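# Move an unpowered 5.7 kg robot arm between desks

## Task

A spare, unpowered robot arm weighing 5.7 kg sits on one desk, and its joints flop freely. Move it onto the other desk so that it ends up resting motionless with nothing overhanging any desk edge. No part of it may drop freely by more than a few centimetres. When finished, release it and move the robot away, since a placement that only stays put because the robot holds it does not count. The robot must not topple or finish leaning.

## Robot and tools

ROBOT. A wheeled base with a vertical column, a tilting head, and two six-joint arms (left and right), each with a two-finger gripper. Folded, it measures 0.73 m long, 0.62 m wide and 1.88 m tall, and its front sits 0.40 m ahead of the column. The base drives forward/back and turns in place; it cannot move sideways. Shoulders are about 1.46 m up, 0.12 m ahead of the column and 0.23 m to each side.

FRAMES. Base frame: origin on the floor under the column between the drive wheels, x forward, y left, z up. left_hand and right_hand are reported in this frame as the point where the fingers meet (tips reach 8 mm further); the hand's z axis runs along the fingers, its y axis across the opening. Odometry frame is the base frame as it was at scene start; heading in base_odometry is positive to the left, -3.142 to 3.142, and counts wheel slip as travel.

execute_actions. Argument actions: a list holding zero or one action. An action may contain base, joints, or both, plus optional speeds; its motions begin together. base holds exactly one key: translate_m (relative distance in metres from where the base last measured itself, forward positive, -3 to 3) or rotate_rad (relative turn in radians, left/counter-clockwise positive, -3.2 to 3.2). joints is a single dictionary covering both arms and the head, keyed by joint name, each value an absolute target: head_tilt_rad (-0.61 to 1.308, positive looks down), left_joint1_rad..left_joint6_rad and right_joint1_rad..right_joint6_rad in radians (joint1 -2.879 to 2.879; joint2 0 to 3.141; joint3 0 to 3.019; joint4 -1.692 to 1.57; joint5 -1.57 to 1.57, positive swings the hand to the robot's right; joint6 -2.094 to 2.094, positive rolls clockwise seen from behind), and left_gripper_m/right_gripper_m, the fingertip gap in metres, 0 (closed) to 0.093. speeds can only lower top speeds: translate_m 0.05 to 0.8 m/s, rotate_rad 0.1 to 1 rad/s; it does not slow arms. A base move that would take more than about 8.7 s at its top speed is refused. cameras picks images: cam_head_left, cam_head_right, cam_left_wrist, cam_right_wrist, nav_camera, or all; omitted/null means all, [] means none. Unknown keys or out-of-range numbers reject the whole call. An empty actions list just reports state. Joints or base left out may keep pushing toward old targets.

ARM GEOMETRY. With left_joint1_rad -1.57 (right arm +1.57) and joints 5, 6 at 0, the arm lies in a vertical plane pointing ahead. Let a = j2 - 0.35, b = 1.05 + j2 - j3, c = b - j4 (c = 1.57 means fingers straight down). Hand ahead = 0.12 + 0.39 sin a + 0.38 cos b + 0.25 cos c; height = 1.46 + 0.39 cos a - 0.38 sin b - 0.25 sin c (metres). E.g. j2, j3, j4 = 0.93, 0.78, 0.14 gives 0.60 m ahead, 1.21 m up. Real hands sag lower and closer, up to about 5 cm, or about 12 cm under heavy or distant loads. Reach is about 1 m; the lowest point is about 0.47 m up, so the floor is out of reach.

LOADS. Per arm, fingers down: up to 3.2 kg near 0.4 m ahead and 0.65 to 1.2 m up; 2 kg out to 0.6 m; 1 kg out to 0.8 m at 0.9 to 1.2 m up. One gripper holds roughly 2 to 6 kg. A 5.7 kg object therefore likely needs both arms sharing it, kept close and fingers steeply down. Overloaded arms settle low and report time_out or off_target.

GRIPPING. Command a gap smaller than the object; off_target is then normal. A reading staying 0.002 m or more above the target means something is held. Fingers are 7 cm long; the gripper body is 10 cm wide and 7 cm thick. Tiny changes (under about 0.03 rad, 0.08 for joints 2 and 3) may not move a joint; approach contacts in steps of about 0.05 rad from your last target.

RESULT LINES. base_status and joint_status tell how each motion ended: done (within tolerance), off_target, time_out, contact_stop (base only, a wheel stalled: back off 0.05 m before retrying or turning), not_followed, or limit_stop_at_motor_heat. 'joint command not followed' with a cause line means a self-collision guard withheld arm targets; back each moved joint off by at least 0.05 rad or move the other arm away. on_its_own lists things you did not command; 'held at' is a held target, not a position. turned_by_wheels vs turned_by_imu differing noticeably (over ~4% and 0.05 rad) means slip or a hit. base_tilt gives forward/right lean in degrees; a forward drop of 0.5 degrees during a move means leaning back, so reverse 0.05 m. motor_effort lists only left_wheel and right_wheel in percent, with fixed offsets and noise. wheel_motors_off = 1 means the wheels were cut after about 3 s of hard pushing and the base won't hold position. Motor temperatures are given per arm joint; MOTOR HOT appears at 85 °C and at 100 °C that arm drops everything (OVER-TEMPERATURE FAULT).

OTHER TOOLS. wait(seconds 0 to 10) lets the sim run and returns state. zoom_image(camera, region [x0, y0, x1, y1] in pixels, at most 504 by 504) enlarges part of the latest image. read_manual(section "licences") returns licence text only. finished_scene(scene) ends the current scene, irreversibly.

CAMERAS. Head cameras sit 1.47 to 1.58 m up, looking ahead and down by about head_tilt_rad. Wrist cameras are fisheye, behind the fingertips, looking along the fingers; fingertips appear at image centre. nav_camera is at the base front, 0.23 m up, looking ahead.

AVOID. Letting the arm's loose links swing and drop; pressing an arm into a desk (it keeps pushing and heats up; to relax, resend its current joint readings, though a held load sinks slightly each time); desk tops 0.30 to 1.20 m high striking the column; arms colliding, especially near the centre line; and tipping the base.

Each tool is called after "Request:" as name(argument=value, ...), one argument or row to a line, values as JSON.

## Session

Request:
execute_actions(
  actions=[],
)

Scene clock: 0.00 s.
Motor temperatures (°C, as the motors report them): left_arm=[25 27 25 24 24 23] | right_arm=[23 24 24 25 24 24]
base_odometry: x=+0.000 y=+0.000 heading=+0.000 (m, m, rad; odometry frame)
turned_by_wheels: +0.000 (rad since the last result)
turned_by_imu: +0.000 (rad since the last result)
base_tilt: forward=-0.3 right=-0.5 (deg)
base_status: not commanded
joint_positions: head_tilt_rad=+0.882 left_joint1_rad=-1.556 left_joint2_rad=+0.886 left_joint3_rad=+0.436 left_joint4_rad=-0.925 left_joint5_rad=+0.018 left_joint6_rad=-0.048 left_gripper_m=+0.094 right_joint1_rad=+1.549 right_joint2_rad=+0.885 right_joint3_rad=+0.407 right_joint4_rad=-0.993 right_joint5_rad=+0.011 right_joint6_rad=-0.039 right_gripper_m=+0.094
joint_status: not commanded
wheel_motors_off: 0
motor_effort: left_wheel=+0 right_wheel=+2 (%)
left_hand: x=+0.1651 y=+0.2248 z=+1.2434 quat_wxyz=(+0.412, +0.032, -0.910, -0.006) (m; base frame)
right_hand: x=+0.1392 y=-0.2316 z=+1.2616 quat_wxyz=(+0.456, +0.011, -0.890, +0.002) (m; base frame)
pictures: cam_head_left, cam_head_right, cam_left_wrist, cam_right_wrist, nav_camera
camera_calibration (this result's frames):
cam_head_left: T_world_to_cam=[[-0.0501812, -0.99874, -0.00080925, 0.0571468], [-0.71485, 0.0364832, -0.698325, 1.09728], [0.697474, -0.0344643, -0.71578, 1.00065], [0, 0, 0, 1]] pos_world=[0.0893277, 0.0515294, 1.48255]
cam_head_right: T_world_to_cam=[[-0.0449187, -0.998611, 0.0275311, -0.0790378], [-0.717498, 0.0130735, -0.696438, 1.09515], [0.695111, -0.0510365, -0.717088, 0.999826], [0, 0, 0, 1]] pos_world=[0.0872254, -0.0422178, 1.48184]
cam_left_wrist: T_world_to_cam=[[0.0410692, -0.998366, -0.0397305, 0.266628], [-0.0839877, -0.0430729, 0.995535, -1.20954], [-0.99562, -0.037549, -0.0856194, 0.402358], [0, 0, 0, 1]] pos_world=[0.28806, 0.229202, 1.24918]
cam_right_wrist: T_world_to_cam=[[0.0140233, -0.9999, 0.00178484, -0.231711], [0.0033569, 0.00183208, 0.999993, -1.25377], [-0.999896, -0.0140172, 0.00338226, 0.252677], [0, 0, 0, 1]] pos_world=[0.260109, -0.225849, 1.25332]
Images, in order (width x height): cam_head_left 504x504, cam_head_right 504x504, cam_left_wrist 616x616, cam_right_wrist 616x616, nav_camera 504x504.

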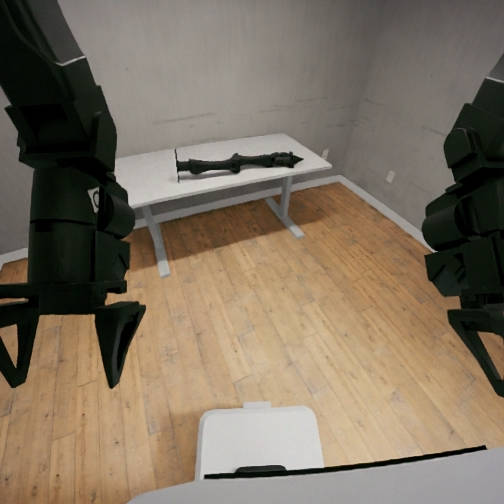

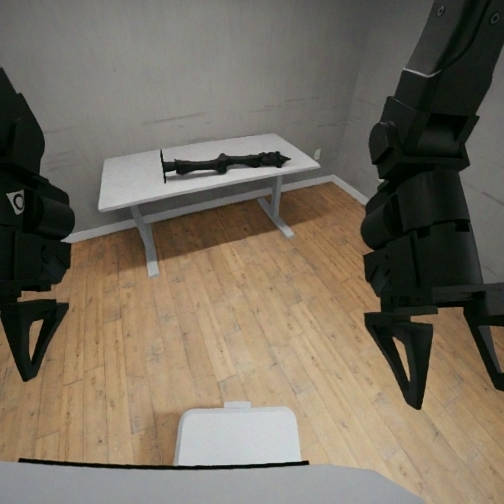

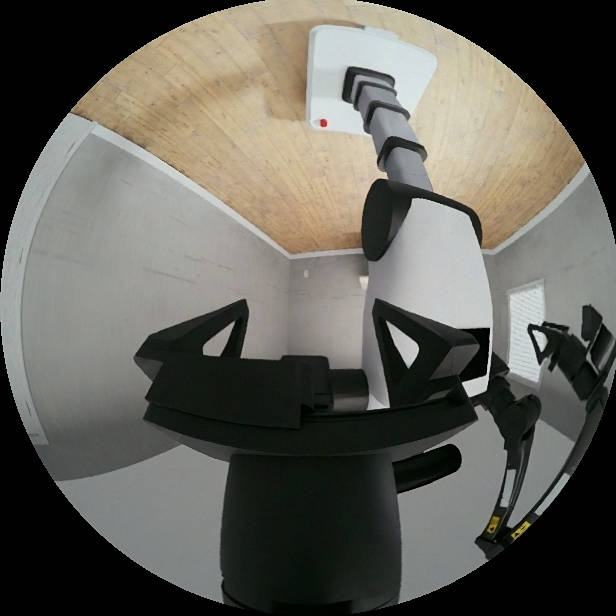

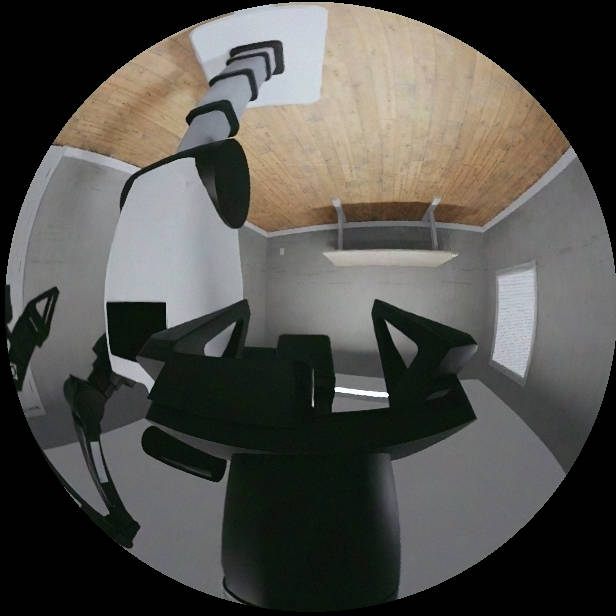

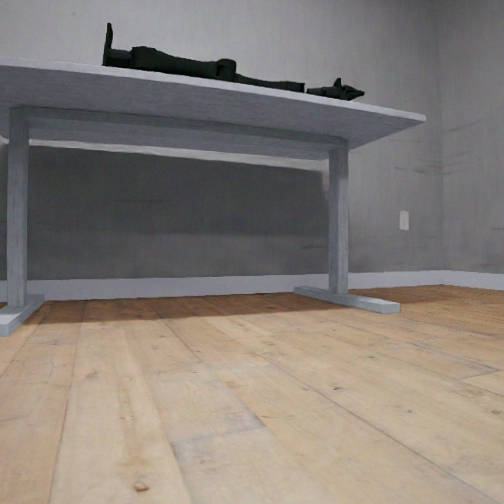

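Request:
zoom_image(
  camera="cam_head_right",
  region=[90, 120, 342, 290],
)

Request:
zoom_image(
  camera="cam_head_left",
  region=[160, 135, 320, 200],
)

Region (90, 120, 342, 290) of cam_head_right's 504x504 image, scaled by 2.000, with more detail than that image has; it fills the top 340 rows of this view, and the rest is white.

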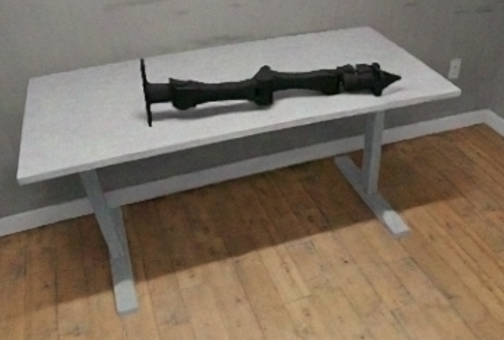

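Region (160, 135, 320, 200) of cam_head_left's 504x504 image, scaled by 3.150, with more detail than that image has; it fills the top 205 rows of this view, and the rest is white.

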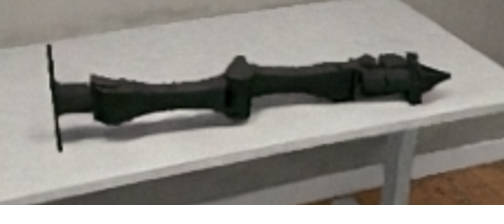

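Request:
execute_actions(
  actions=[
    {"base": {"rotate_rad": -0.153}},
  ],
  cameras=[],
)

Request:
execute_actions(
  actions=[
    {"base": {"translate_m": 1.15}, "joints": {"head_tilt_rad": 1.15, "left_joint1_rad": -1.62, "left_joint2_rad": 1.55, "left_joint3_rad": 0.81, "left_joint4_rad": 0.22, "left_joint5_rad": 0, "left_joint6_rad": 1.57, "right_joint1_rad": 1.59, "right_joint2_rad": 1.55, "right_joint3_rad": 0.81, "right_joint4_rad": 0.22, "right_joint5_rad": 0, "right_joint6_rad": -1.5}},
  ],
  cameras=["cam_head_left"],
)

Request:
execute_actions(
  actions=[
    {"base": {"rotate_rad": 0.553}},
  ],
  cameras=["cam_head_left", "cam_head_right", "cam_left_wrist", "cam_right_wrist"],
)

Scene clock: 1.87 s.
Motor temperatures (°C, as the motors report them): left_arm=[25 27 25 24 24 23] | right_arm=[23 24 24 25 24 24]
base_odometry: x=+0.000 y=+0.000 heading=-0.152 (m, m, rad; odometry frame)
turned_by_wheels: -0.152 (rad since the last result)
turned_by_imu: -0.151 (rad since the last result)
base_tilt: forward=+0.0 right=-0.5 (deg)
base_status: done
joint_positions: head_tilt_rad=+0.882 left_joint1_rad=-1.556 left_joint2_rad=+0.886 left_joint3_rad=+0.436 left_joint4_rad=-0.925 left_joint5_rad=+0.018 left_joint6_rad=-0.048 left_gripper_m=+0.094 right_joint1_rad=+1.549 right_joint2_rad=+0.885 right_joint3_rad=+0.407 right_joint4_rad=-0.993 right_joint5_rad=+0.011 right_joint6_rad=-0.039 right_gripper_m=+0.094
joint_status: not commanded
wheel_motors_off: 0
motor_effort: left_wheel=+2(38) right_wheel=-2(30) (%)
left_hand: x=+0.1651 y=+0.2248 z=+1.2434 quat_wxyz=(+0.412, +0.032, -0.910, -0.006) (m; base frame)
right_hand: x=+0.1392 y=-0.2316 z=+1.2616 quat_wxyz=(+0.456, +0.011, -0.890, +0.002) (m; base frame)
pictures: none
No camera images: the call's "cameras" was empty. Leave "cameras" out to get every camera's image.

Scene clock: 5.17 s.
Motor temperatures (°C, as the motors report them): left_arm=[25 27 25 24 24 23] | right_arm=[23 24 24 25 24 24]
base_odometry: x=+1.137 y=-0.174 heading=-0.152 (m, m, rad; odometry frame)
turned_by_wheels: +0.000 (rad since the last result)
turned_by_imu: -0.001 (rad since the last result)
base_tilt: forward=-0.3 right=-0.5 (deg)
base_status: done
joint_positions: head_tilt_rad=+1.149 left_joint1_rad=-1.619 left_joint2_rad=+1.558 left_joint3_rad=+0.815 left_joint4_rad=+0.212 left_joint5_rad=+0.001 left_joint6_rad=+1.555 left_gripper_m=+0.094 right_joint1_rad=+1.588 right_joint2_rad=+1.558 right_joint3_rad=+0.812 right_joint4_rad=+0.208 right_joint5_rad=+0.004 right_joint6_rad=-1.491 right_gripper_m=+0.094
joint_status: all done
wheel_motors_off: 0
motor_effort: left_wheel=+1(60) right_wheel=+1(41) (%)
left_hand: x=+0.3987 y=+0.1968 z=+0.9732 quat_wxyz=(-0.012, -0.710, -0.704, +0.018) (m; base frame)
right_hand: x=+0.3964 y=-0.2161 z=+0.9729 quat_wxyz=(+0.002, +0.682, -0.732, -0.009) (m; base frame)
pictures: cam_head_left
camera_calibration (this result's frames):
cam_head_left: T_world_to_cam=[[-0.0486115, -0.99874, 0.0124791, 0.0366042], [-0.873965, 0.0364832, -0.484617, 0.776123], [0.483551, -0.0344643, -0.874637, 1.25599], [0, 0, 0, 1]] pos_world=[0.0727493, 0.0515294, 1.4742]
Images, in order (width x height): cam_head_left 504x504.

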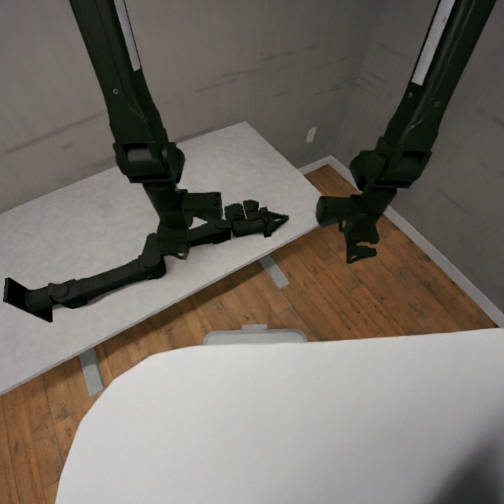

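Scene clock: 7.17 s.
Motor temperatures (°C, as the motors report them): left_arm=[25 27 25 24 24 23] | right_arm=[23 24 24 25 24 24]
base_odometry: x=+1.137 y=-0.174 heading=+0.400 (m, m, rad; odometry frame)
turned_by_wheels: +0.552 (rad since the last result)
turned_by_imu: +0.552 (rad since the last result)
base_tilt: forward=-0.2 right=-0.5 (deg)
base_status: done
joint_positions: head_tilt_rad=+1.149 left_joint1_rad=-1.619 left_joint2_rad=+1.558 left_joint3_rad=+0.815 left_joint4_rad=+0.212 left_joint5_rad=+0.001 left_joint6_rad=+1.555 left_gripper_m=+0.094 right_joint1_rad=+1.589 right_joint2_rad=+1.558 right_joint3_rad=+0.812 right_joint4_rad=+0.208 right_joint5_rad=+0.004 right_joint6_rad=-1.491 right_gripper_m=+0.094
joint_status: not commanded
wheel_motors_off: 0
motor_effort: left_wheel=-3(38) right_wheel=+4(29) (%)
left_hand: x=+0.3987 y=+0.1968 z=+0.9732 quat_wxyz=(-0.012, -0.710, -0.704, +0.018) (m; base frame)
right_hand: x=+0.3964 y=-0.2159 z=+0.9729 quat_wxyz=(+0.001, +0.682, -0.732, -0.009) (m; base frame)
pictures: cam_head_left, cam_head_right, cam_left_wrist, cam_right_wrist
camera_calibration (this result's frames):
cam_head_left: T_world_to_cam=[[-0.0486115, -0.99874, 0.0124791, 0.0366042], [-0.873965, 0.0364832, -0.484617, 0.776123], [0.483551, -0.0344643, -0.874637, 1.25599], [0, 0, 0, 1]] pos_world=[0.0727493, 0.0515294, 1.4742]
cam_head_right: T_world_to_cam=[[-0.0360475, -0.998611, 0.0384216, -0.0962528], [-0.87602, 0.0130735, -0.482098, 0.77299], [0.480926, -0.0510365, -0.875274, 1.25414], [0, 0, 0, 1]] pos_world=[0.0705352, -0.0422178, 1.47407]
cam_left_wrist: T_world_to_cam=[[-0.999899, 0.0138163, -0.00335269, 0.39871], [0.00958853, 0.829454, 0.558493, -0.70584], [0.0104972, 0.558404, -0.829503, 0.816277], [0, 0, 0, 1]] pos_world=[0.396869, 0.12414, 1.07265]
cam_right_wrist: T_world_to_cam=[[0.996606, -0.0807929, -0.0158013, -0.393074], [-0.0568049, -0.813817, 0.578339, -0.708021], [-0.0595851, -0.575478, -0.815644, 0.813945], [0, 0, 0, 1]] pos_world=[0.40002, -0.139549, 1.06715]
Images, in order (width x height): cam_head_left 504x504, cam_head_right 504x504, cam_left_wrist 616x616, cam_right_wrist 616x616.

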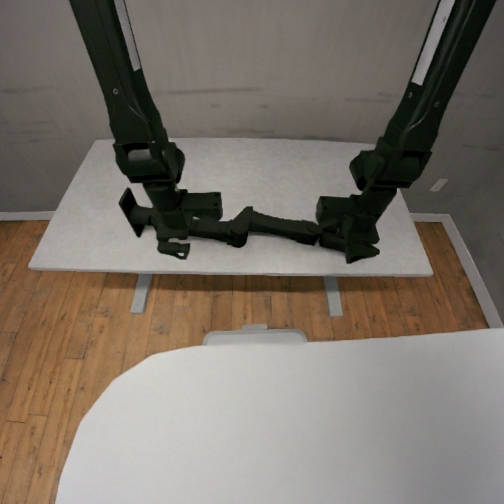

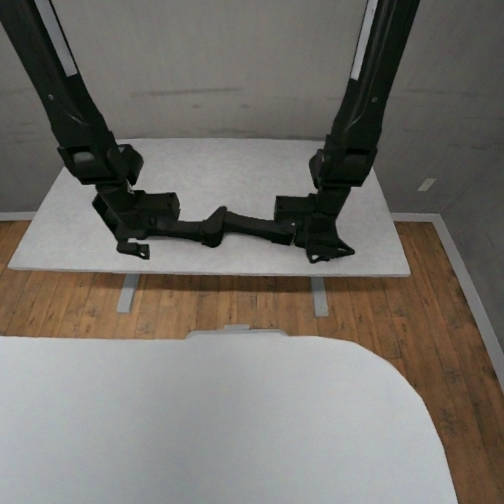

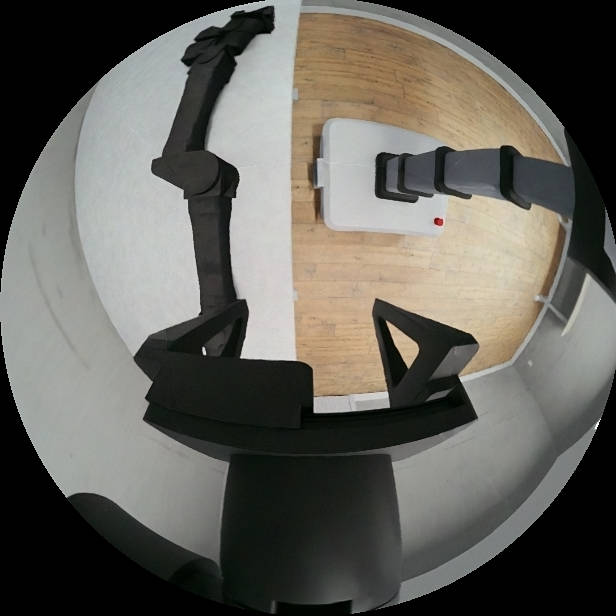

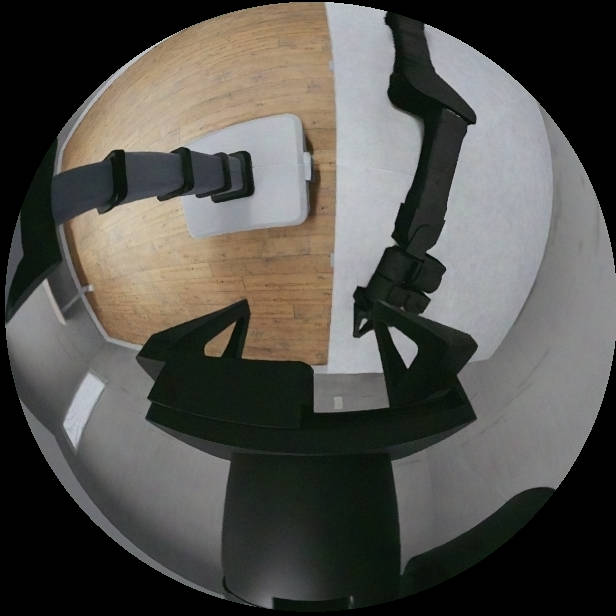

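Request:
execute_actions(
  actions=[
    {"base": {"rotate_rad": 0.1}, "joints": {"left_joint1_rad": -1.625, "left_joint2_rad": 1.86, "left_joint3_rad": 1.115, "left_joint4_rad": 0.232, "left_joint6_rad": 1.76, "right_joint1_rad": 1.62, "right_joint2_rad": 1.93, "right_joint3_rad": 1.115, "right_joint4_rad": 0.30, "right_joint6_rad": -1.23}},
  ],
  cameras=[],
)

Request:
execute_actions(
  actions=[
    {"base": {"translate_m": 0.165}},
  ],
  cameras=["cam_head_left", "cam_left_wrist", "cam_right_wrist"],
)

Scene clock: 9.17 s.
Motor temperatures (°C, as the motors report them): left_arm=[25 27 25 24 24 23] | right_arm=[23 24 24 25 24 24]
base_odometry: x=+1.137 y=-0.174 heading=+0.499 (m, m, rad; odometry frame)
turned_by_wheels: +0.099 (rad since the last result)
turned_by_imu: +0.099 (rad since the last result)
base_tilt: forward=-0.1 right=-0.4 (deg)
base_status: done
joint_positions: head_tilt_rad=+1.149 left_joint1_rad=-1.622 left_joint2_rad=+1.872 left_joint3_rad=+1.115 left_joint4_rad=+0.227 left_joint5_rad=+0.001 left_joint6_rad=+1.744 left_gripper_m=+0.094 right_joint1_rad=+1.623 right_joint2_rad=+1.942 right_joint3_rad=+1.118 right_joint4_rad=+0.292 right_joint5_rad=+0.004 right_joint6_rad=-1.238 right_gripper_m=+0.094
joint_status: all done
wheel_motors_off: 0
motor_effort: left_wheel=-5(28) right_wheel=+6(29) (%)
left_hand: x=+0.4178 y=+0.1891 z=+0.8567 quat_wxyz=(-0.015, -0.774, -0.633, +0.017) (m; base frame)
right_hand: x=+0.3931 y=-0.1896 z=+0.8365 quat_wxyz=(-0.009, +0.591, -0.806, -0.019) (m; base frame)
pictures: none
No camera images: the call's "cameras" was empty. Leave "cameras" out to get every camera's image.

Scene clock: 10.80 s.
Motor temperatures (°C, as the motors report them): left_arm=[25 27 25 24 24 23] | right_arm=[23 24 24 25 24 24]
base_odometry: x=+1.282 y=-0.095 heading=+0.500 (m, m, rad; odometry frame)
turned_by_wheels: +0.000 (rad since the last result)
turned_by_imu: +0.001 (rad since the last result)
base_tilt: forward=-0.2 right=-0.4 (deg)
base_status: done
joint_positions: head_tilt_rad=+1.149 left_joint1_rad=-1.622 left_joint2_rad=+1.865 left_joint3_rad=+1.121 left_joint4_rad=+0.227 left_joint5_rad=+0.001 left_joint6_rad=+1.744 left_gripper_m=+0.094 right_joint1_rad=+1.623 right_joint2_rad=+1.934 right_joint3_rad=+1.120 right_joint4_rad=+0.292 right_joint5_rad=+0.004 right_joint6_rad=-1.238 right_gripper_m=+0.094
joint_status: not commanded
wheel_motors_off: 0
motor_effort: left_wheel=+0(36) right_wheel=+0(56) (%)
left_hand: x=+0.4256 y=+0.1890 z=+0.8584 quat_wxyz=(-0.019, -0.774, -0.633, +0.012) (m; base frame)
right_hand: x=+0.3995 y=-0.1898 z=+0.8387 quat_wxyz=(-0.013, +0.591, -0.807, -0.016) (m; base frame)
pictures: cam_head_left, cam_left_wrist, cam_right_wrist
camera_calibration (this result's frames):
cam_head_left: T_world_to_cam=[[-0.0486081, -0.99874, 0.0124924, 0.0365835], [-0.874098, 0.0364832, -0.484378, 0.775761], [0.483312, -0.0344643, -0.87477, 1.2562], [0, 0, 0, 1]] pos_world=[0.0727313, 0.0515294, 1.47419]
cam_left_wrist: T_world_to_cam=[[-0.978867, 0.20285, -0.0259061, 0.4001], [0.154296, 0.815755, 0.557437, -0.693631], [0.134209, 0.54166, -0.829815, 0.675876], [0, 0, 0, 1]] pos_world=[0.40796, 0.118578, 0.957873]
cam_right_wrist: T_world_to_cam=[[0.950211, -0.311388, -0.0116659, -0.424837], [-0.25319, -0.793359, 0.553602, -0.505946], [-0.18164, -0.523085, -0.8327, 0.792624], [0, 0, 0, 1]] pos_world=[0.419556, -0.119076, 0.935154]
Images, in order (width x height): cam_head_left 504x504, cam_left_wrist 616x616, cam_right_wrist 616x616.

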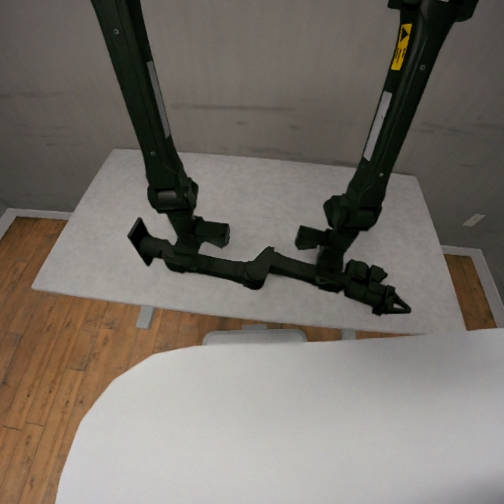

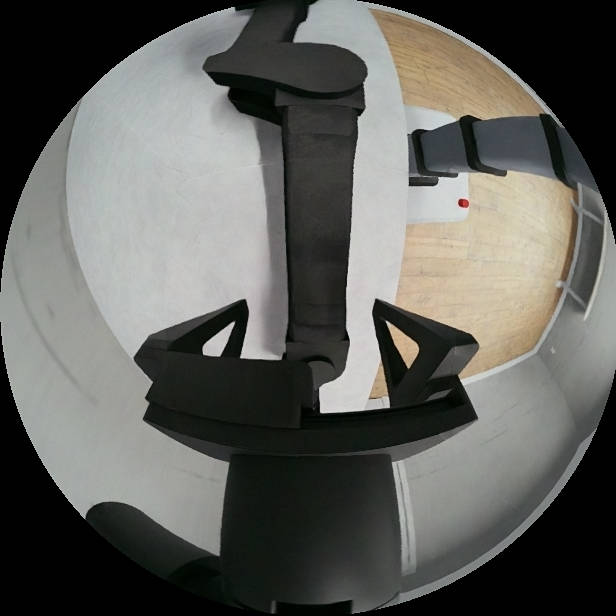

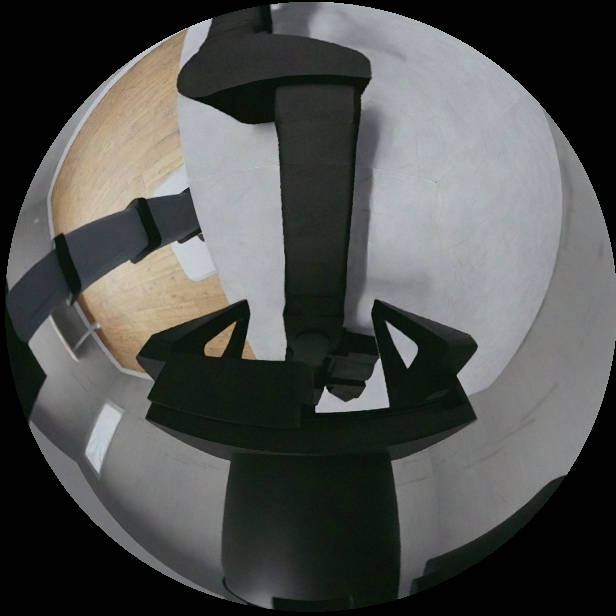

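Request:
execute_actions(
  actions=[
    {"joints": {"left_joint2_rad": 2.085, "left_joint3_rad": 1.338, "left_joint4_rad": 0.229, "right_joint2_rad": 2.152, "right_joint3_rad": 1.383, "right_joint4_rad": 0.25}},
  ],
  cameras=["cam_left_wrist", "cam_right_wrist"],
)

Scene clock: 12.03 s.
Motor temperatures (°C, as the motors report them): left_arm=[25 27 25 24 24 23] | right_arm=[23 24 24 25 24 24]
base_odometry: x=+1.282 y=-0.095 heading=+0.500 (m, m, rad; odometry frame)
turned_by_wheels: +0.000 (rad since the last result)
turned_by_imu: +0.000 (rad since the last result)
base_tilt: forward=-0.2 right=-0.4 (deg)
base_status: not commanded
joint_positions: head_tilt_rad=+1.149 left_joint1_rad=-1.623 left_joint2_rad=+2.093 left_joint3_rad=+1.338 left_joint4_rad=+0.220 left_joint5_rad=-0.001 left_joint6_rad=+1.745 left_gripper_m=+0.094 right_joint1_rad=+1.623 right_joint2_rad=+2.164 right_joint3_rad=+1.376 right_joint4_rad=+0.262 right_joint5_rad=+0.004 right_joint6_rad=-1.238 right_gripper_m=+0.094
joint_status: all done
wheel_motors_off: 0
motor_effort: left_wheel=+2(2) right_wheel=-1(4) (%)
left_hand: x=+0.4116 y=+0.1847 z=+0.7720 quat_wxyz=(-0.013, -0.774, -0.633, +0.019) (m; base frame)
right_hand: x=+0.3961 y=-0.1859 z=+0.7485 quat_wxyz=(-0.011, +0.591, -0.807, -0.017) (m; base frame)
pictures: cam_left_wrist, cam_right_wrist
camera_calibration (this result's frames):
cam_left_wrist: T_world_to_cam=[[-0.978773, 0.20478, -0.00823119, 0.370939], [0.165815, 0.814859, 0.555438, -0.64286], [0.12045, 0.542283, -0.831517, 0.615313], [0, 0, 0, 1]] pos_world=[0.395546, 0.114205, 0.871765]
cam_right_wrist: T_world_to_cam=[[0.950212, -0.311193, -0.0159727, -0.418159], [-0.250493, -0.793345, 0.554848, -0.45575], [-0.185337, -0.523222, -0.831798, 0.719808], [0, 0, 0, 1]] pos_world=[0.416585, -0.115076, 0.844928]
Images, in order (width x height): cam_left_wrist 616x616, cam_right_wrist 616x616.

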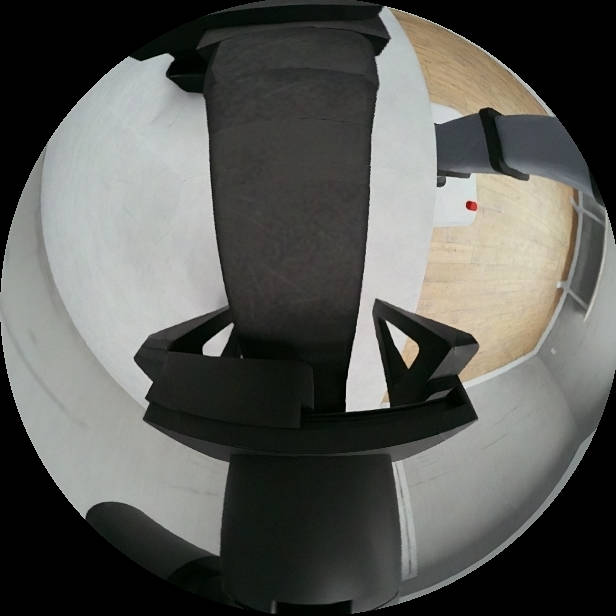

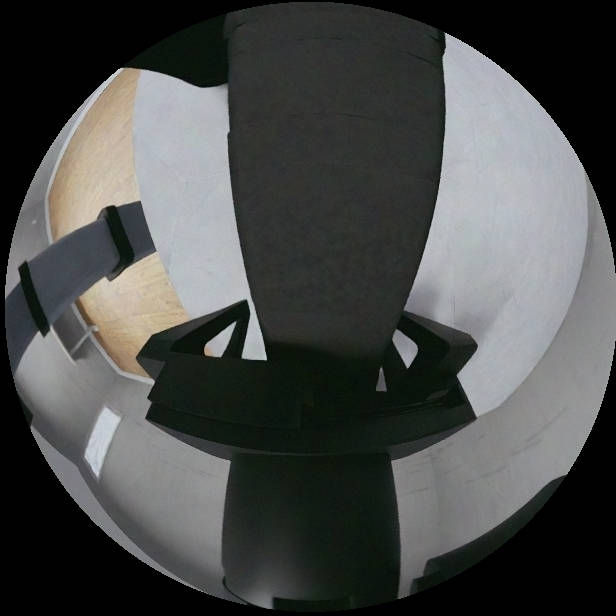

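Request:
execute_actions(
  actions=[
    {"joints": {"left_joint3_rad": 1.35, "right_joint3_rad": 1.39, "left_gripper_m": 0.0, "right_gripper_m": 0.0}},
  ],
  cameras=["cam_left_wrist", "cam_right_wrist"],
)

Scene clock: 12.90 s.
Motor temperatures (°C, as the motors report them): left_arm=[25 27 25 24 24 23] | right_arm=[23 24 24 25 24 24]
base_odometry: x=+1.282 y=-0.095 heading=+0.500 (m, m, rad; odometry frame)
turned_by_wheels: +0.000 (rad since the last result)
turned_by_imu: +0.000 (rad since the last result)
base_tilt: forward=-0.2 right=-0.4 (deg)
base_status: not commanded
joint_positions: head_tilt_rad=+1.149 left_joint1_rad=-1.628 left_joint2_rad=+2.089 left_joint3_rad=+1.347 left_joint4_rad=+0.219 left_joint5_rad=-0.004 left_joint6_rad=+1.740 left_gripper_m=+0.052 right_joint1_rad=+1.622 right_joint2_rad=+2.163 right_joint3_rad=+1.389 right_joint4_rad=+0.265 right_joint5_rad=+0.004 right_joint6_rad=-1.225 right_gripper_m=+0.054
joint_status: left_gripper_m off_target (ended at +0.052, target +0.000); right_gripper_m off_target (ended at +0.054, target +0.000); the others done
wheel_motors_off: 0
motor_effort: left_wheel=+1(2) right_wheel=+0(0) (%)
left_hand: x=+0.4193 y=+0.1819 z=+0.7725 quat_wxyz=(-0.017, -0.773, -0.634, +0.015) (m; base frame)
right_hand: x=+0.4052 y=-0.1862 z=+0.7475 quat_wxyz=(-0.018, +0.585, -0.811, -0.013) (m; base frame)
pictures: cam_left_wrist, cam_right_wrist
camera_calibration (this result's frames):
cam_left_wrist: T_world_to_cam=[[-0.97915, 0.202202, -0.0194939, 0.388373], [0.157381, 0.815766, 0.556558, -0.639566], [0.12844, 0.541885, -0.83058, 0.612342], [0, 0, 0, 1]] pos_world=[0.402282, 0.111388, 0.872125]
cam_right_wrist: T_world_to_cam=[[0.945622, -0.325266, -0.00079825, -0.439128], [-0.270988, -0.789177, 0.551149, -0.441313], [-0.1799, -0.520963, -0.834406, 0.720608], [0, 0, 0, 1]] pos_world=[0.425296, -0.115698, 0.844158]
Images, in order (width x height): cam_left_wrist 616x616, cam_right_wrist 616x616.

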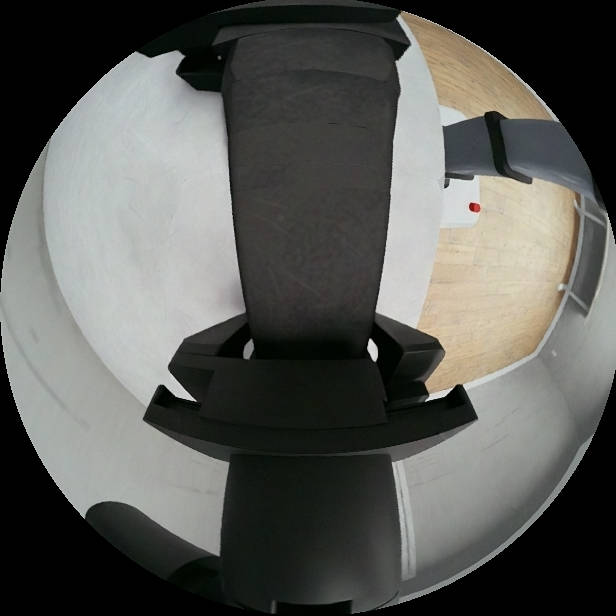

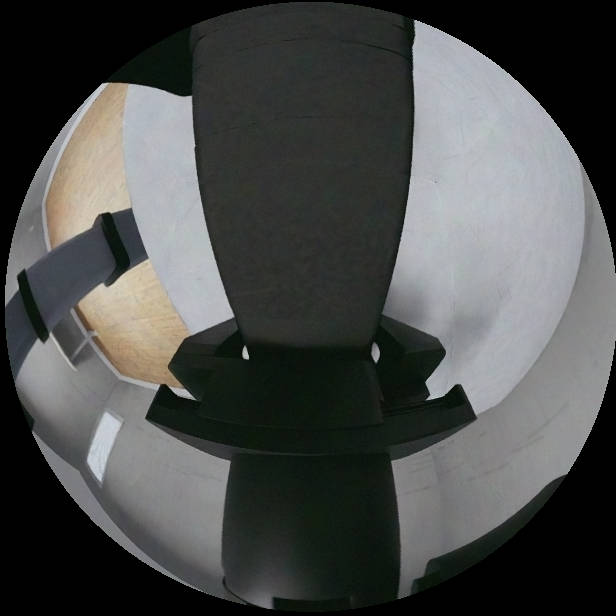

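Request:
execute_actions(
  actions=[
    {"joints": {"left_joint2_rad": 1.97, "left_joint3_rad": 1.27, "left_joint4_rad": 0.21, "left_joint5_rad": 0.03, "left_joint6_rad": 1.745, "right_joint2_rad": 1.98, "right_joint3_rad": 1.26, "right_joint4_rad": 0.25, "right_joint5_rad": 0.03}},
  ],
  cameras=["cam_head_right"],
)

Scene clock: 14.27 s.
Motor temperatures (°C, as the motors report them): left_arm=[25 27 25 24 24 23] | right_arm=[23 24 24 25 24 24]
base_odometry: x=+1.282 y=-0.095 heading=+0.500 (m, m, rad; odometry frame)
turned_by_wheels: +0.000 (rad since the last result)
turned_by_imu: +0.000 (rad since the last result)
base_tilt: forward=-0.2 right=-0.4 (deg)
base_status: not commanded
joint_positions: head_tilt_rad=+1.149 left_joint1_rad=-1.628 left_joint2_rad=+2.057 left_joint3_rad=+1.305 left_joint4_rad=+0.213 left_joint5_rad=+0.038 left_joint6_rad=+1.724 left_gripper_m=+0.052 right_joint1_rad=+1.621 right_joint2_rad=+2.084 right_joint3_rad=+1.299 right_joint4_rad=+0.263 right_joint5_rad=+0.039 right_joint6_rad=-1.234 right_gripper_m=+0.054
joint_status: all done
wheel_motors_off: 0
motor_effort: left_wheel=+1(1) right_wheel=-2(2) (%)
left_hand: x=+0.4133 y=+0.1755 z=+0.7860 quat_wxyz=(-0.027, -0.768, -0.639, +0.035) (m; base frame)
right_hand: x=+0.4046 y=-0.1944 z=+0.7779 quat_wxyz=(-0.002, +0.589, -0.808, -0.001) (m; base frame)
pictures: cam_head_right
camera_calibration (this result's frames):
cam_head_right: T_world_to_cam=[[-0.036037, -0.998611, 0.0384315, -0.0962685], [-0.876152, 0.0130735, -0.481858, 0.772628], [0.480687, -0.0510365, -0.875406, 1.25436], [0, 0, 0, 1]] pos_world=[0.0705171, -0.0422178, 1.47407]
Images, in order (width x height): cam_head_right 504x504.

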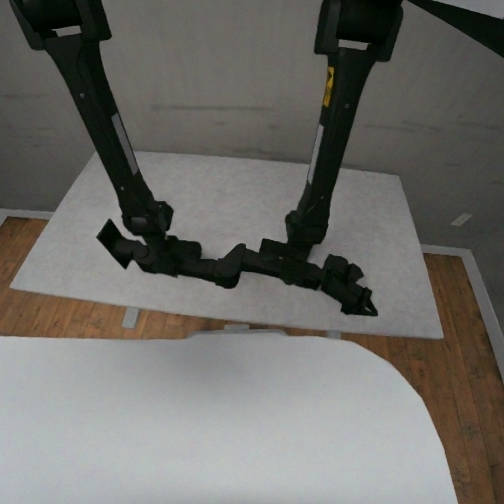

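Request:
execute_actions(
  actions=[
    {"joints": {"left_joint2_rad": 1.87, "left_joint3_rad": 1.175, "right_joint2_rad": 1.88, "right_joint3_rad": 1.16}},
  ],
  cameras=["cam_head_right"],
)

Scene clock: 15.27 s.
Motor temperatures (°C, as the motors report them): left_arm=[25 27 25 24 24 23] | right_arm=[23 25 24 25 24 24]
base_odometry: x=+1.282 y=-0.095 heading=+0.500 (m, m, rad; odometry frame)
turned_by_wheels: +0.000 (rad since the last result)
turned_by_imu: +0.000 (rad since the last result)
base_tilt: forward=-0.2 right=-0.4 (deg)
base_status: not commanded
joint_positions: head_tilt_rad=+1.149 left_joint1_rad=-1.630 left_joint2_rad=+1.951 left_joint3_rad=+1.207 left_joint4_rad=+0.211 left_joint5_rad=+0.034 left_joint6_rad=+1.718 left_gripper_m=+0.052 right_joint1_rad=+1.624 right_joint2_rad=+1.979 right_joint3_rad=+1.202 right_joint4_rad=+0.263 right_joint5_rad=+0.035 right_joint6_rad=-1.238 right_gripper_m=+0.054
joint_status: all done
wheel_motors_off: 0
motor_effort: left_wheel=+1(2) right_wheel=-1(3) (%)
left_hand: x=+0.4220 y=+0.1762 z=+0.8260 quat_wxyz=(-0.029, -0.766, -0.641, +0.031) (m; base frame)
right_hand: x=+0.4138 y=-0.1933 z=+0.8174 quat_wxyz=(-0.007, +0.591, -0.807, -0.002) (m; base frame)
pictures: cam_head_right
camera_calibration (this result's frames):
cam_head_right: T_world_to_cam=[[-0.036037, -0.998611, 0.0384315, -0.0962685], [-0.876152, 0.0130735, -0.481858, 0.772628], [0.480687, -0.0510365, -0.875406, 1.25436], [0, 0, 0, 1]] pos_world=[0.0705171, -0.0422178, 1.47407]
Images, in order (width x height): cam_head_right 504x504.

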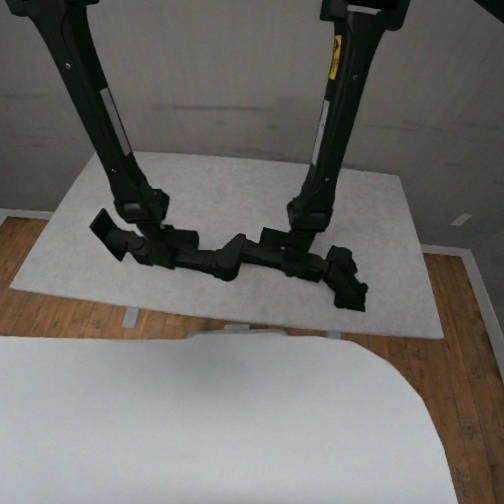

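Request:
execute_actions(
  actions=[
    {"joints": {"left_joint2_rad": 1.78, "left_joint3_rad": 1.085, "left_joint4_rad": 0.225, "left_joint5_rad": 0.05, "right_joint2_rad": 1.765, "right_joint3_rad": 1.045, "right_joint5_rad": 0.05}},
  ],
  cameras=["cam_head_right"],
)

Scene clock: 16.27 s.
Motor temperatures (°C, as the motors report them): left_arm=[25 28 25 24 24 23] | right_arm=[23 25 24 25 24 24]
base_odometry: x=+1.282 y=-0.095 heading=+0.500 (m, m, rad; odometry frame)
turned_by_wheels: +0.000 (rad since the last result)
turned_by_imu: +0.000 (rad since the last result)
base_tilt: forward=-0.1 right=-0.4 (deg)
base_status: not commanded
joint_positions: head_tilt_rad=+1.149 left_joint1_rad=-1.630 left_joint2_rad=+1.863 left_joint3_rad=+1.116 left_joint4_rad=+0.216 left_joint5_rad=+0.055 left_joint6_rad=+1.711 left_gripper_m=+0.052 right_joint1_rad=+1.628 right_joint2_rad=+1.868 right_joint3_rad=+1.089 right_joint4_rad=+0.263 right_joint5_rad=+0.050 right_joint6_rad=-1.241 right_gripper_m=+0.054
joint_status: all done
wheel_motors_off: 0
motor_effort: left_wheel=+0(1) right_wheel=-4(1) (%)
left_hand: x=+0.4203 y=+0.1741 z=+0.8604 quat_wxyz=(-0.037, -0.764, -0.643, +0.038) (m; base frame)
right_hand: x=+0.4132 y=-0.1953 z=+0.8602 quat_wxyz=(-0.003, +0.593, -0.805, +0.003) (m; base frame)
pictures: cam_head_right
camera_calibration (this result's frames):
cam_head_right: T_world_to_cam=[[-0.036037, -0.998611, 0.0384315, -0.0962685], [-0.876152, 0.0130735, -0.481858, 0.772628], [0.480687, -0.0510365, -0.875406, 1.25436], [0, 0, 0, 1]] pos_world=[0.0705171, -0.0422178, 1.47407]
Images, in order (width x height): cam_head_right 504x504.

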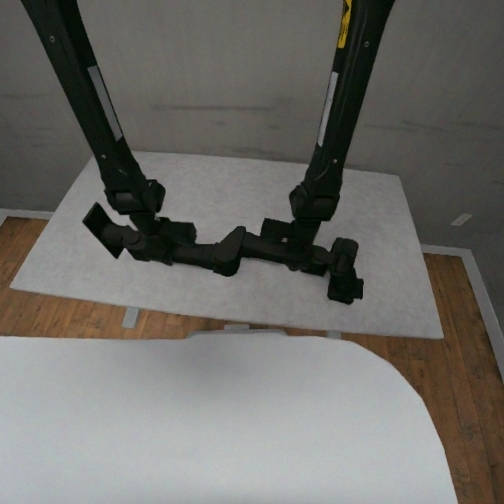

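Request:
execute_actions(
  actions=[
    {"joints": {"left_joint1_rad": -1.635, "left_joint2_rad": 1.68, "left_joint3_rad": 0.99, "right_joint2_rad": 1.66, "right_joint3_rad": 0.94, "right_joint1_rad": 1.63}},
  ],
  cameras=["cam_head_right"],
)

Request:
execute_actions(
  actions=[
    {"joints": {"left_joint2_rad": 1.56, "left_joint3_rad": 0.87, "right_joint2_rad": 1.535, "right_joint3_rad": 0.815}},
  ],
  cameras=["cam_head_right", "cam_left_wrist", "cam_right_wrist"],
)

Scene clock: 17.30 s.
Motor temperatures (°C, as the motors report them): left_arm=[25 28 25 24 24 23] | right_arm=[23 25 24 25 24 24]
base_odometry: x=+1.282 y=-0.095 heading=+0.500 (m, m, rad; odometry frame)
turned_by_wheels: +0.000 (rad since the last result)
turned_by_imu: +0.000 (rad since the last result)
base_tilt: forward=-0.2 right=-0.4 (deg)
base_status: not commanded
joint_positions: head_tilt_rad=+1.149 left_joint1_rad=-1.633 left_joint2_rad=+1.758 left_joint3_rad=+1.019 left_joint4_rad=+0.216 left_joint5_rad=+0.049 left_joint6_rad=+1.709 left_gripper_m=+0.052 right_joint1_rad=+1.633 right_joint2_rad=+1.769 right_joint3_rad=+0.997 right_joint4_rad=+0.263 right_joint5_rad=+0.050 right_joint6_rad=-1.241 right_gripper_m=+0.054
joint_status: all done
wheel_motors_off: 0
motor_effort: left_wheel=+1(3) right_wheel=-1(2) (%)
left_hand: x=+0.4212 y=+0.1752 z=+0.8999 quat_wxyz=(-0.039, -0.763, -0.644, +0.034) (m; base frame)
right_hand: x=+0.4137 y=-0.1934 z=+0.8976 quat_wxyz=(-0.008, +0.594, -0.805, +0.003) (m; base frame)
pictures: cam_head_right
camera_calibration (this result's frames):
cam_head_right: T_world_to_cam=[[-0.036037, -0.998611, 0.0384315, -0.0962685], [-0.876152, 0.0130735, -0.481858, 0.772628], [0.480687, -0.0510365, -0.875406, 1.25436], [0, 0, 0, 1]] pos_world=[0.0705171, -0.0422178, 1.47407]
Images, in order (width x height): cam_head_right 504x504.

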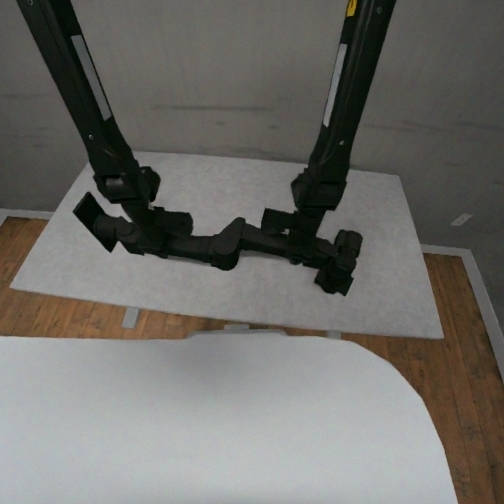

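Scene clock: 18.37 s.
Motor temperatures (°C, as the motors report them): left_arm=[25 28 25 24 24 23] | right_arm=[23 25 25 25 24 24]
base_odometry: x=+1.282 y=-0.095 heading=+0.500 (m, m, rad; odometry frame)
turned_by_wheels: +0.000 (rad since the last result)
turned_by_imu: +0.000 (rad since the last result)
base_tilt: forward=-0.2 right=-0.5 (deg)
base_status: not commanded
joint_positions: head_tilt_rad=+1.149 left_joint1_rad=-1.637 left_joint2_rad=+1.630 left_joint3_rad=+0.892 left_joint4_rad=+0.216 left_joint5_rad=+0.053 left_joint6_rad=+1.702 left_gripper_m=+0.052 right_joint1_rad=+1.639 right_joint2_rad=+1.634 right_joint3_rad=+0.866 right_joint4_rad=+0.263 right_joint5_rad=+0.051 right_joint6_rad=-1.241 right_gripper_m=+0.054
joint_status: all done
wheel_motors_off: 0
motor_effort: left_wheel=+2(2) right_wheel=-2(3) (%)
left_hand: x=+0.4115 y=+0.1754 z=+0.9480 quat_wxyz=(-0.042, -0.762, -0.646, +0.036) (m; base frame)
right_hand: x=+0.4048 y=-0.1928 z=+0.9479 quat_wxyz=(-0.010, +0.595, -0.804, +0.002) (m; base frame)
pictures: cam_head_right, cam_left_wrist, cam_right_wrist
camera_calibration (this result's frames):
cam_head_right: T_world_to_cam=[[-0.036037, -0.998611, 0.0384315, -0.0962685], [-0.876152, 0.0130735, -0.481858, 0.772628], [0.480687, -0.0510365, -0.875406, 1.25436], [0, 0, 0, 1]] pos_world=[0.0705171, -0.0422178, 1.47407]
cam_left_wrist: T_world_to_cam=[[-0.985394, 0.167716, -0.0294859, 0.403613], [0.130483, 0.854908, 0.502102, -0.674886], [0.109418, 0.490921, -0.864306, 0.811317], [0, 0, 0, 1]] pos_world=[0.397006, 0.110981, 1.05199]
cam_right_wrist: T_world_to_cam=[[0.953113, -0.302269, 0.0144731, -0.453718], [-0.255329, -0.77759, 0.574597, -0.583434], [-0.162429, -0.551351, -0.818309, 0.856152], [0, 0, 0, 1]] pos_world=[0.42254, -0.118777, 1.0424]
Images, in order (width x height): cam_head_right 504x504, cam_left_wrist 616x616, cam_right_wrist 616x616.

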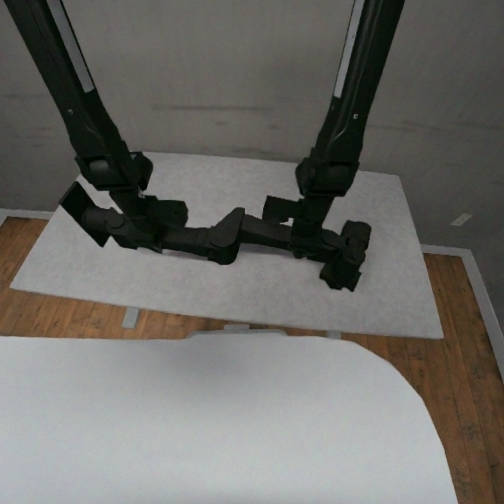

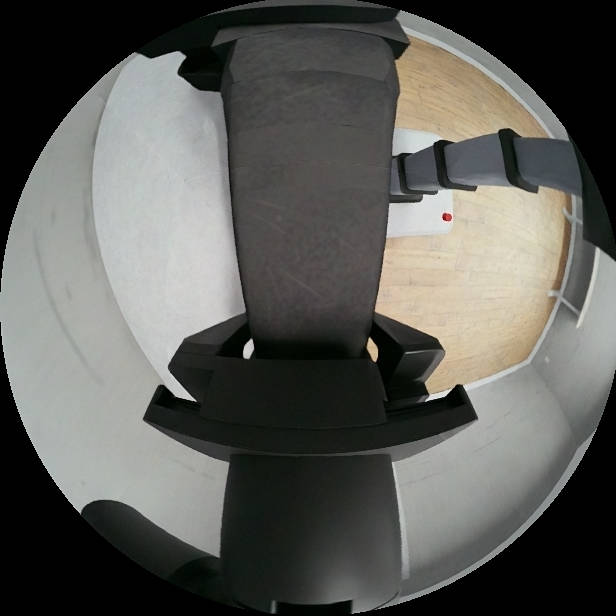

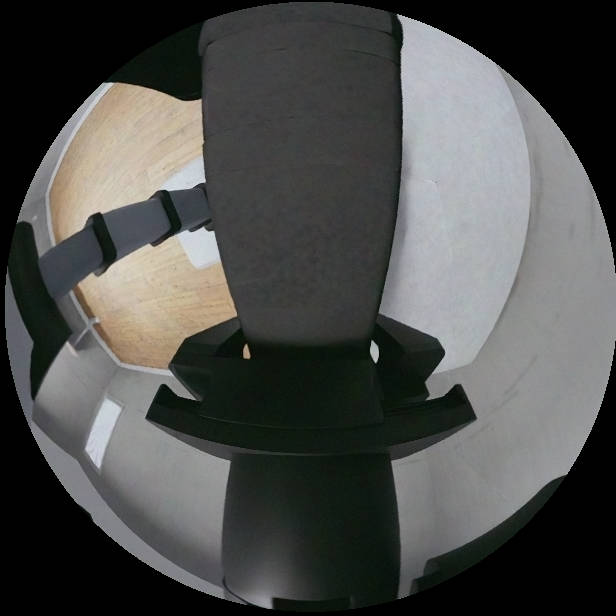

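Request:
execute_actions(
  actions=[
    {"base": {"rotate_rad": 3.02}, "speeds": {"rotate_rad": 0.8}, "joints": {"head_tilt_rad": 0.9}},
  ],
  cameras=["cam_head_left", "cam_right_wrist", "nav_camera"],
)

Scene clock: 23.87 s.
Motor temperatures (°C, as the motors report them): left_arm=[25 28 25 24 24 23] | right_arm=[23 25 25 25 24 24]
base_odometry: x=+1.282 y=-0.095 heading=-2.764 (m, m, rad; odometry frame)
turned_by_wheels: +3.019 (rad since the last result)
turned_by_imu: +3.019 (rad since the last result)
base_tilt: forward=-0.1 right=-0.4 (deg)
base_status: done
joint_positions: head_tilt_rad=+0.915 left_joint1_rad=-1.638 left_joint2_rad=+1.630 left_joint3_rad=+0.895 left_joint4_rad=+0.216 left_joint5_rad=+0.052 left_joint6_rad=+1.705 left_gripper_m=+0.052 right_joint1_rad=+1.638 right_joint2_rad=+1.634 right_joint3_rad=+0.866 right_joint4_rad=+0.263 right_joint5_rad=+0.049 right_joint6_rad=-1.239 right_gripper_m=+0.054
joint_status: all done
wheel_motors_off: 0
motor_effort: left_wheel=-5(42) right_wheel=+3(46) (%)
left_hand: x=+0.4131 y=+0.1746 z=+0.9478 quat_wxyz=(-0.043, -0.763, -0.644, +0.035) (m; base frame)
right_hand: x=+0.4048 y=-0.1935 z=+0.9479 quat_wxyz=(-0.010, +0.594, -0.805, +0.002) (m; base frame)
pictures: cam_head_left, cam_right_wrist, nav_camera
camera_calibration (this result's frames):
cam_head_left: T_world_to_cam=[[-0.0501804, -0.99874, 0.000856118, 0.0545821], [-0.737626, 0.0364832, -0.674223, 1.0613], [0.673342, -0.0344643, -0.738527, 1.03689], [0, 0, 0, 1]] pos_world=[0.0873999, 0.0515294, 1.48128]
cam_right_wrist: T_world_to_cam=[[0.952196, -0.305152, 0.0143298, -0.453982], [-0.257637, -0.776956, 0.574424, -0.582697], [-0.164153, -0.550656, -0.818433, 0.856709], [0, 0, 0, 1]] pos_world=[0.422786, -0.119512, 1.04238]
Images, in order (width x height): cam_head_left 504x504, cam_right_wrist 616x616, nav_camera 504x504.

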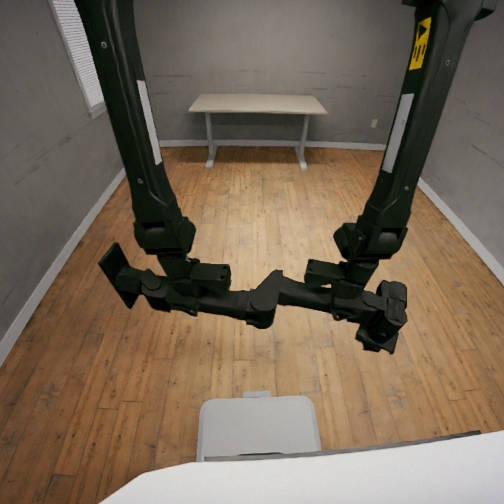

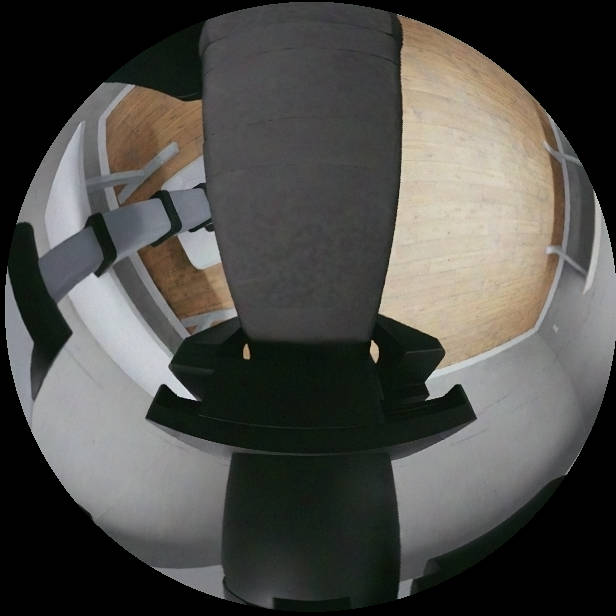

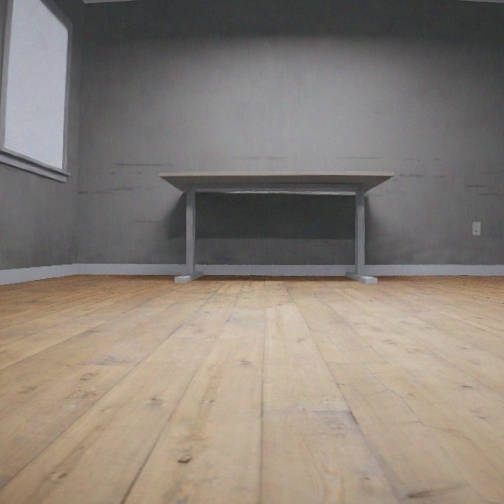

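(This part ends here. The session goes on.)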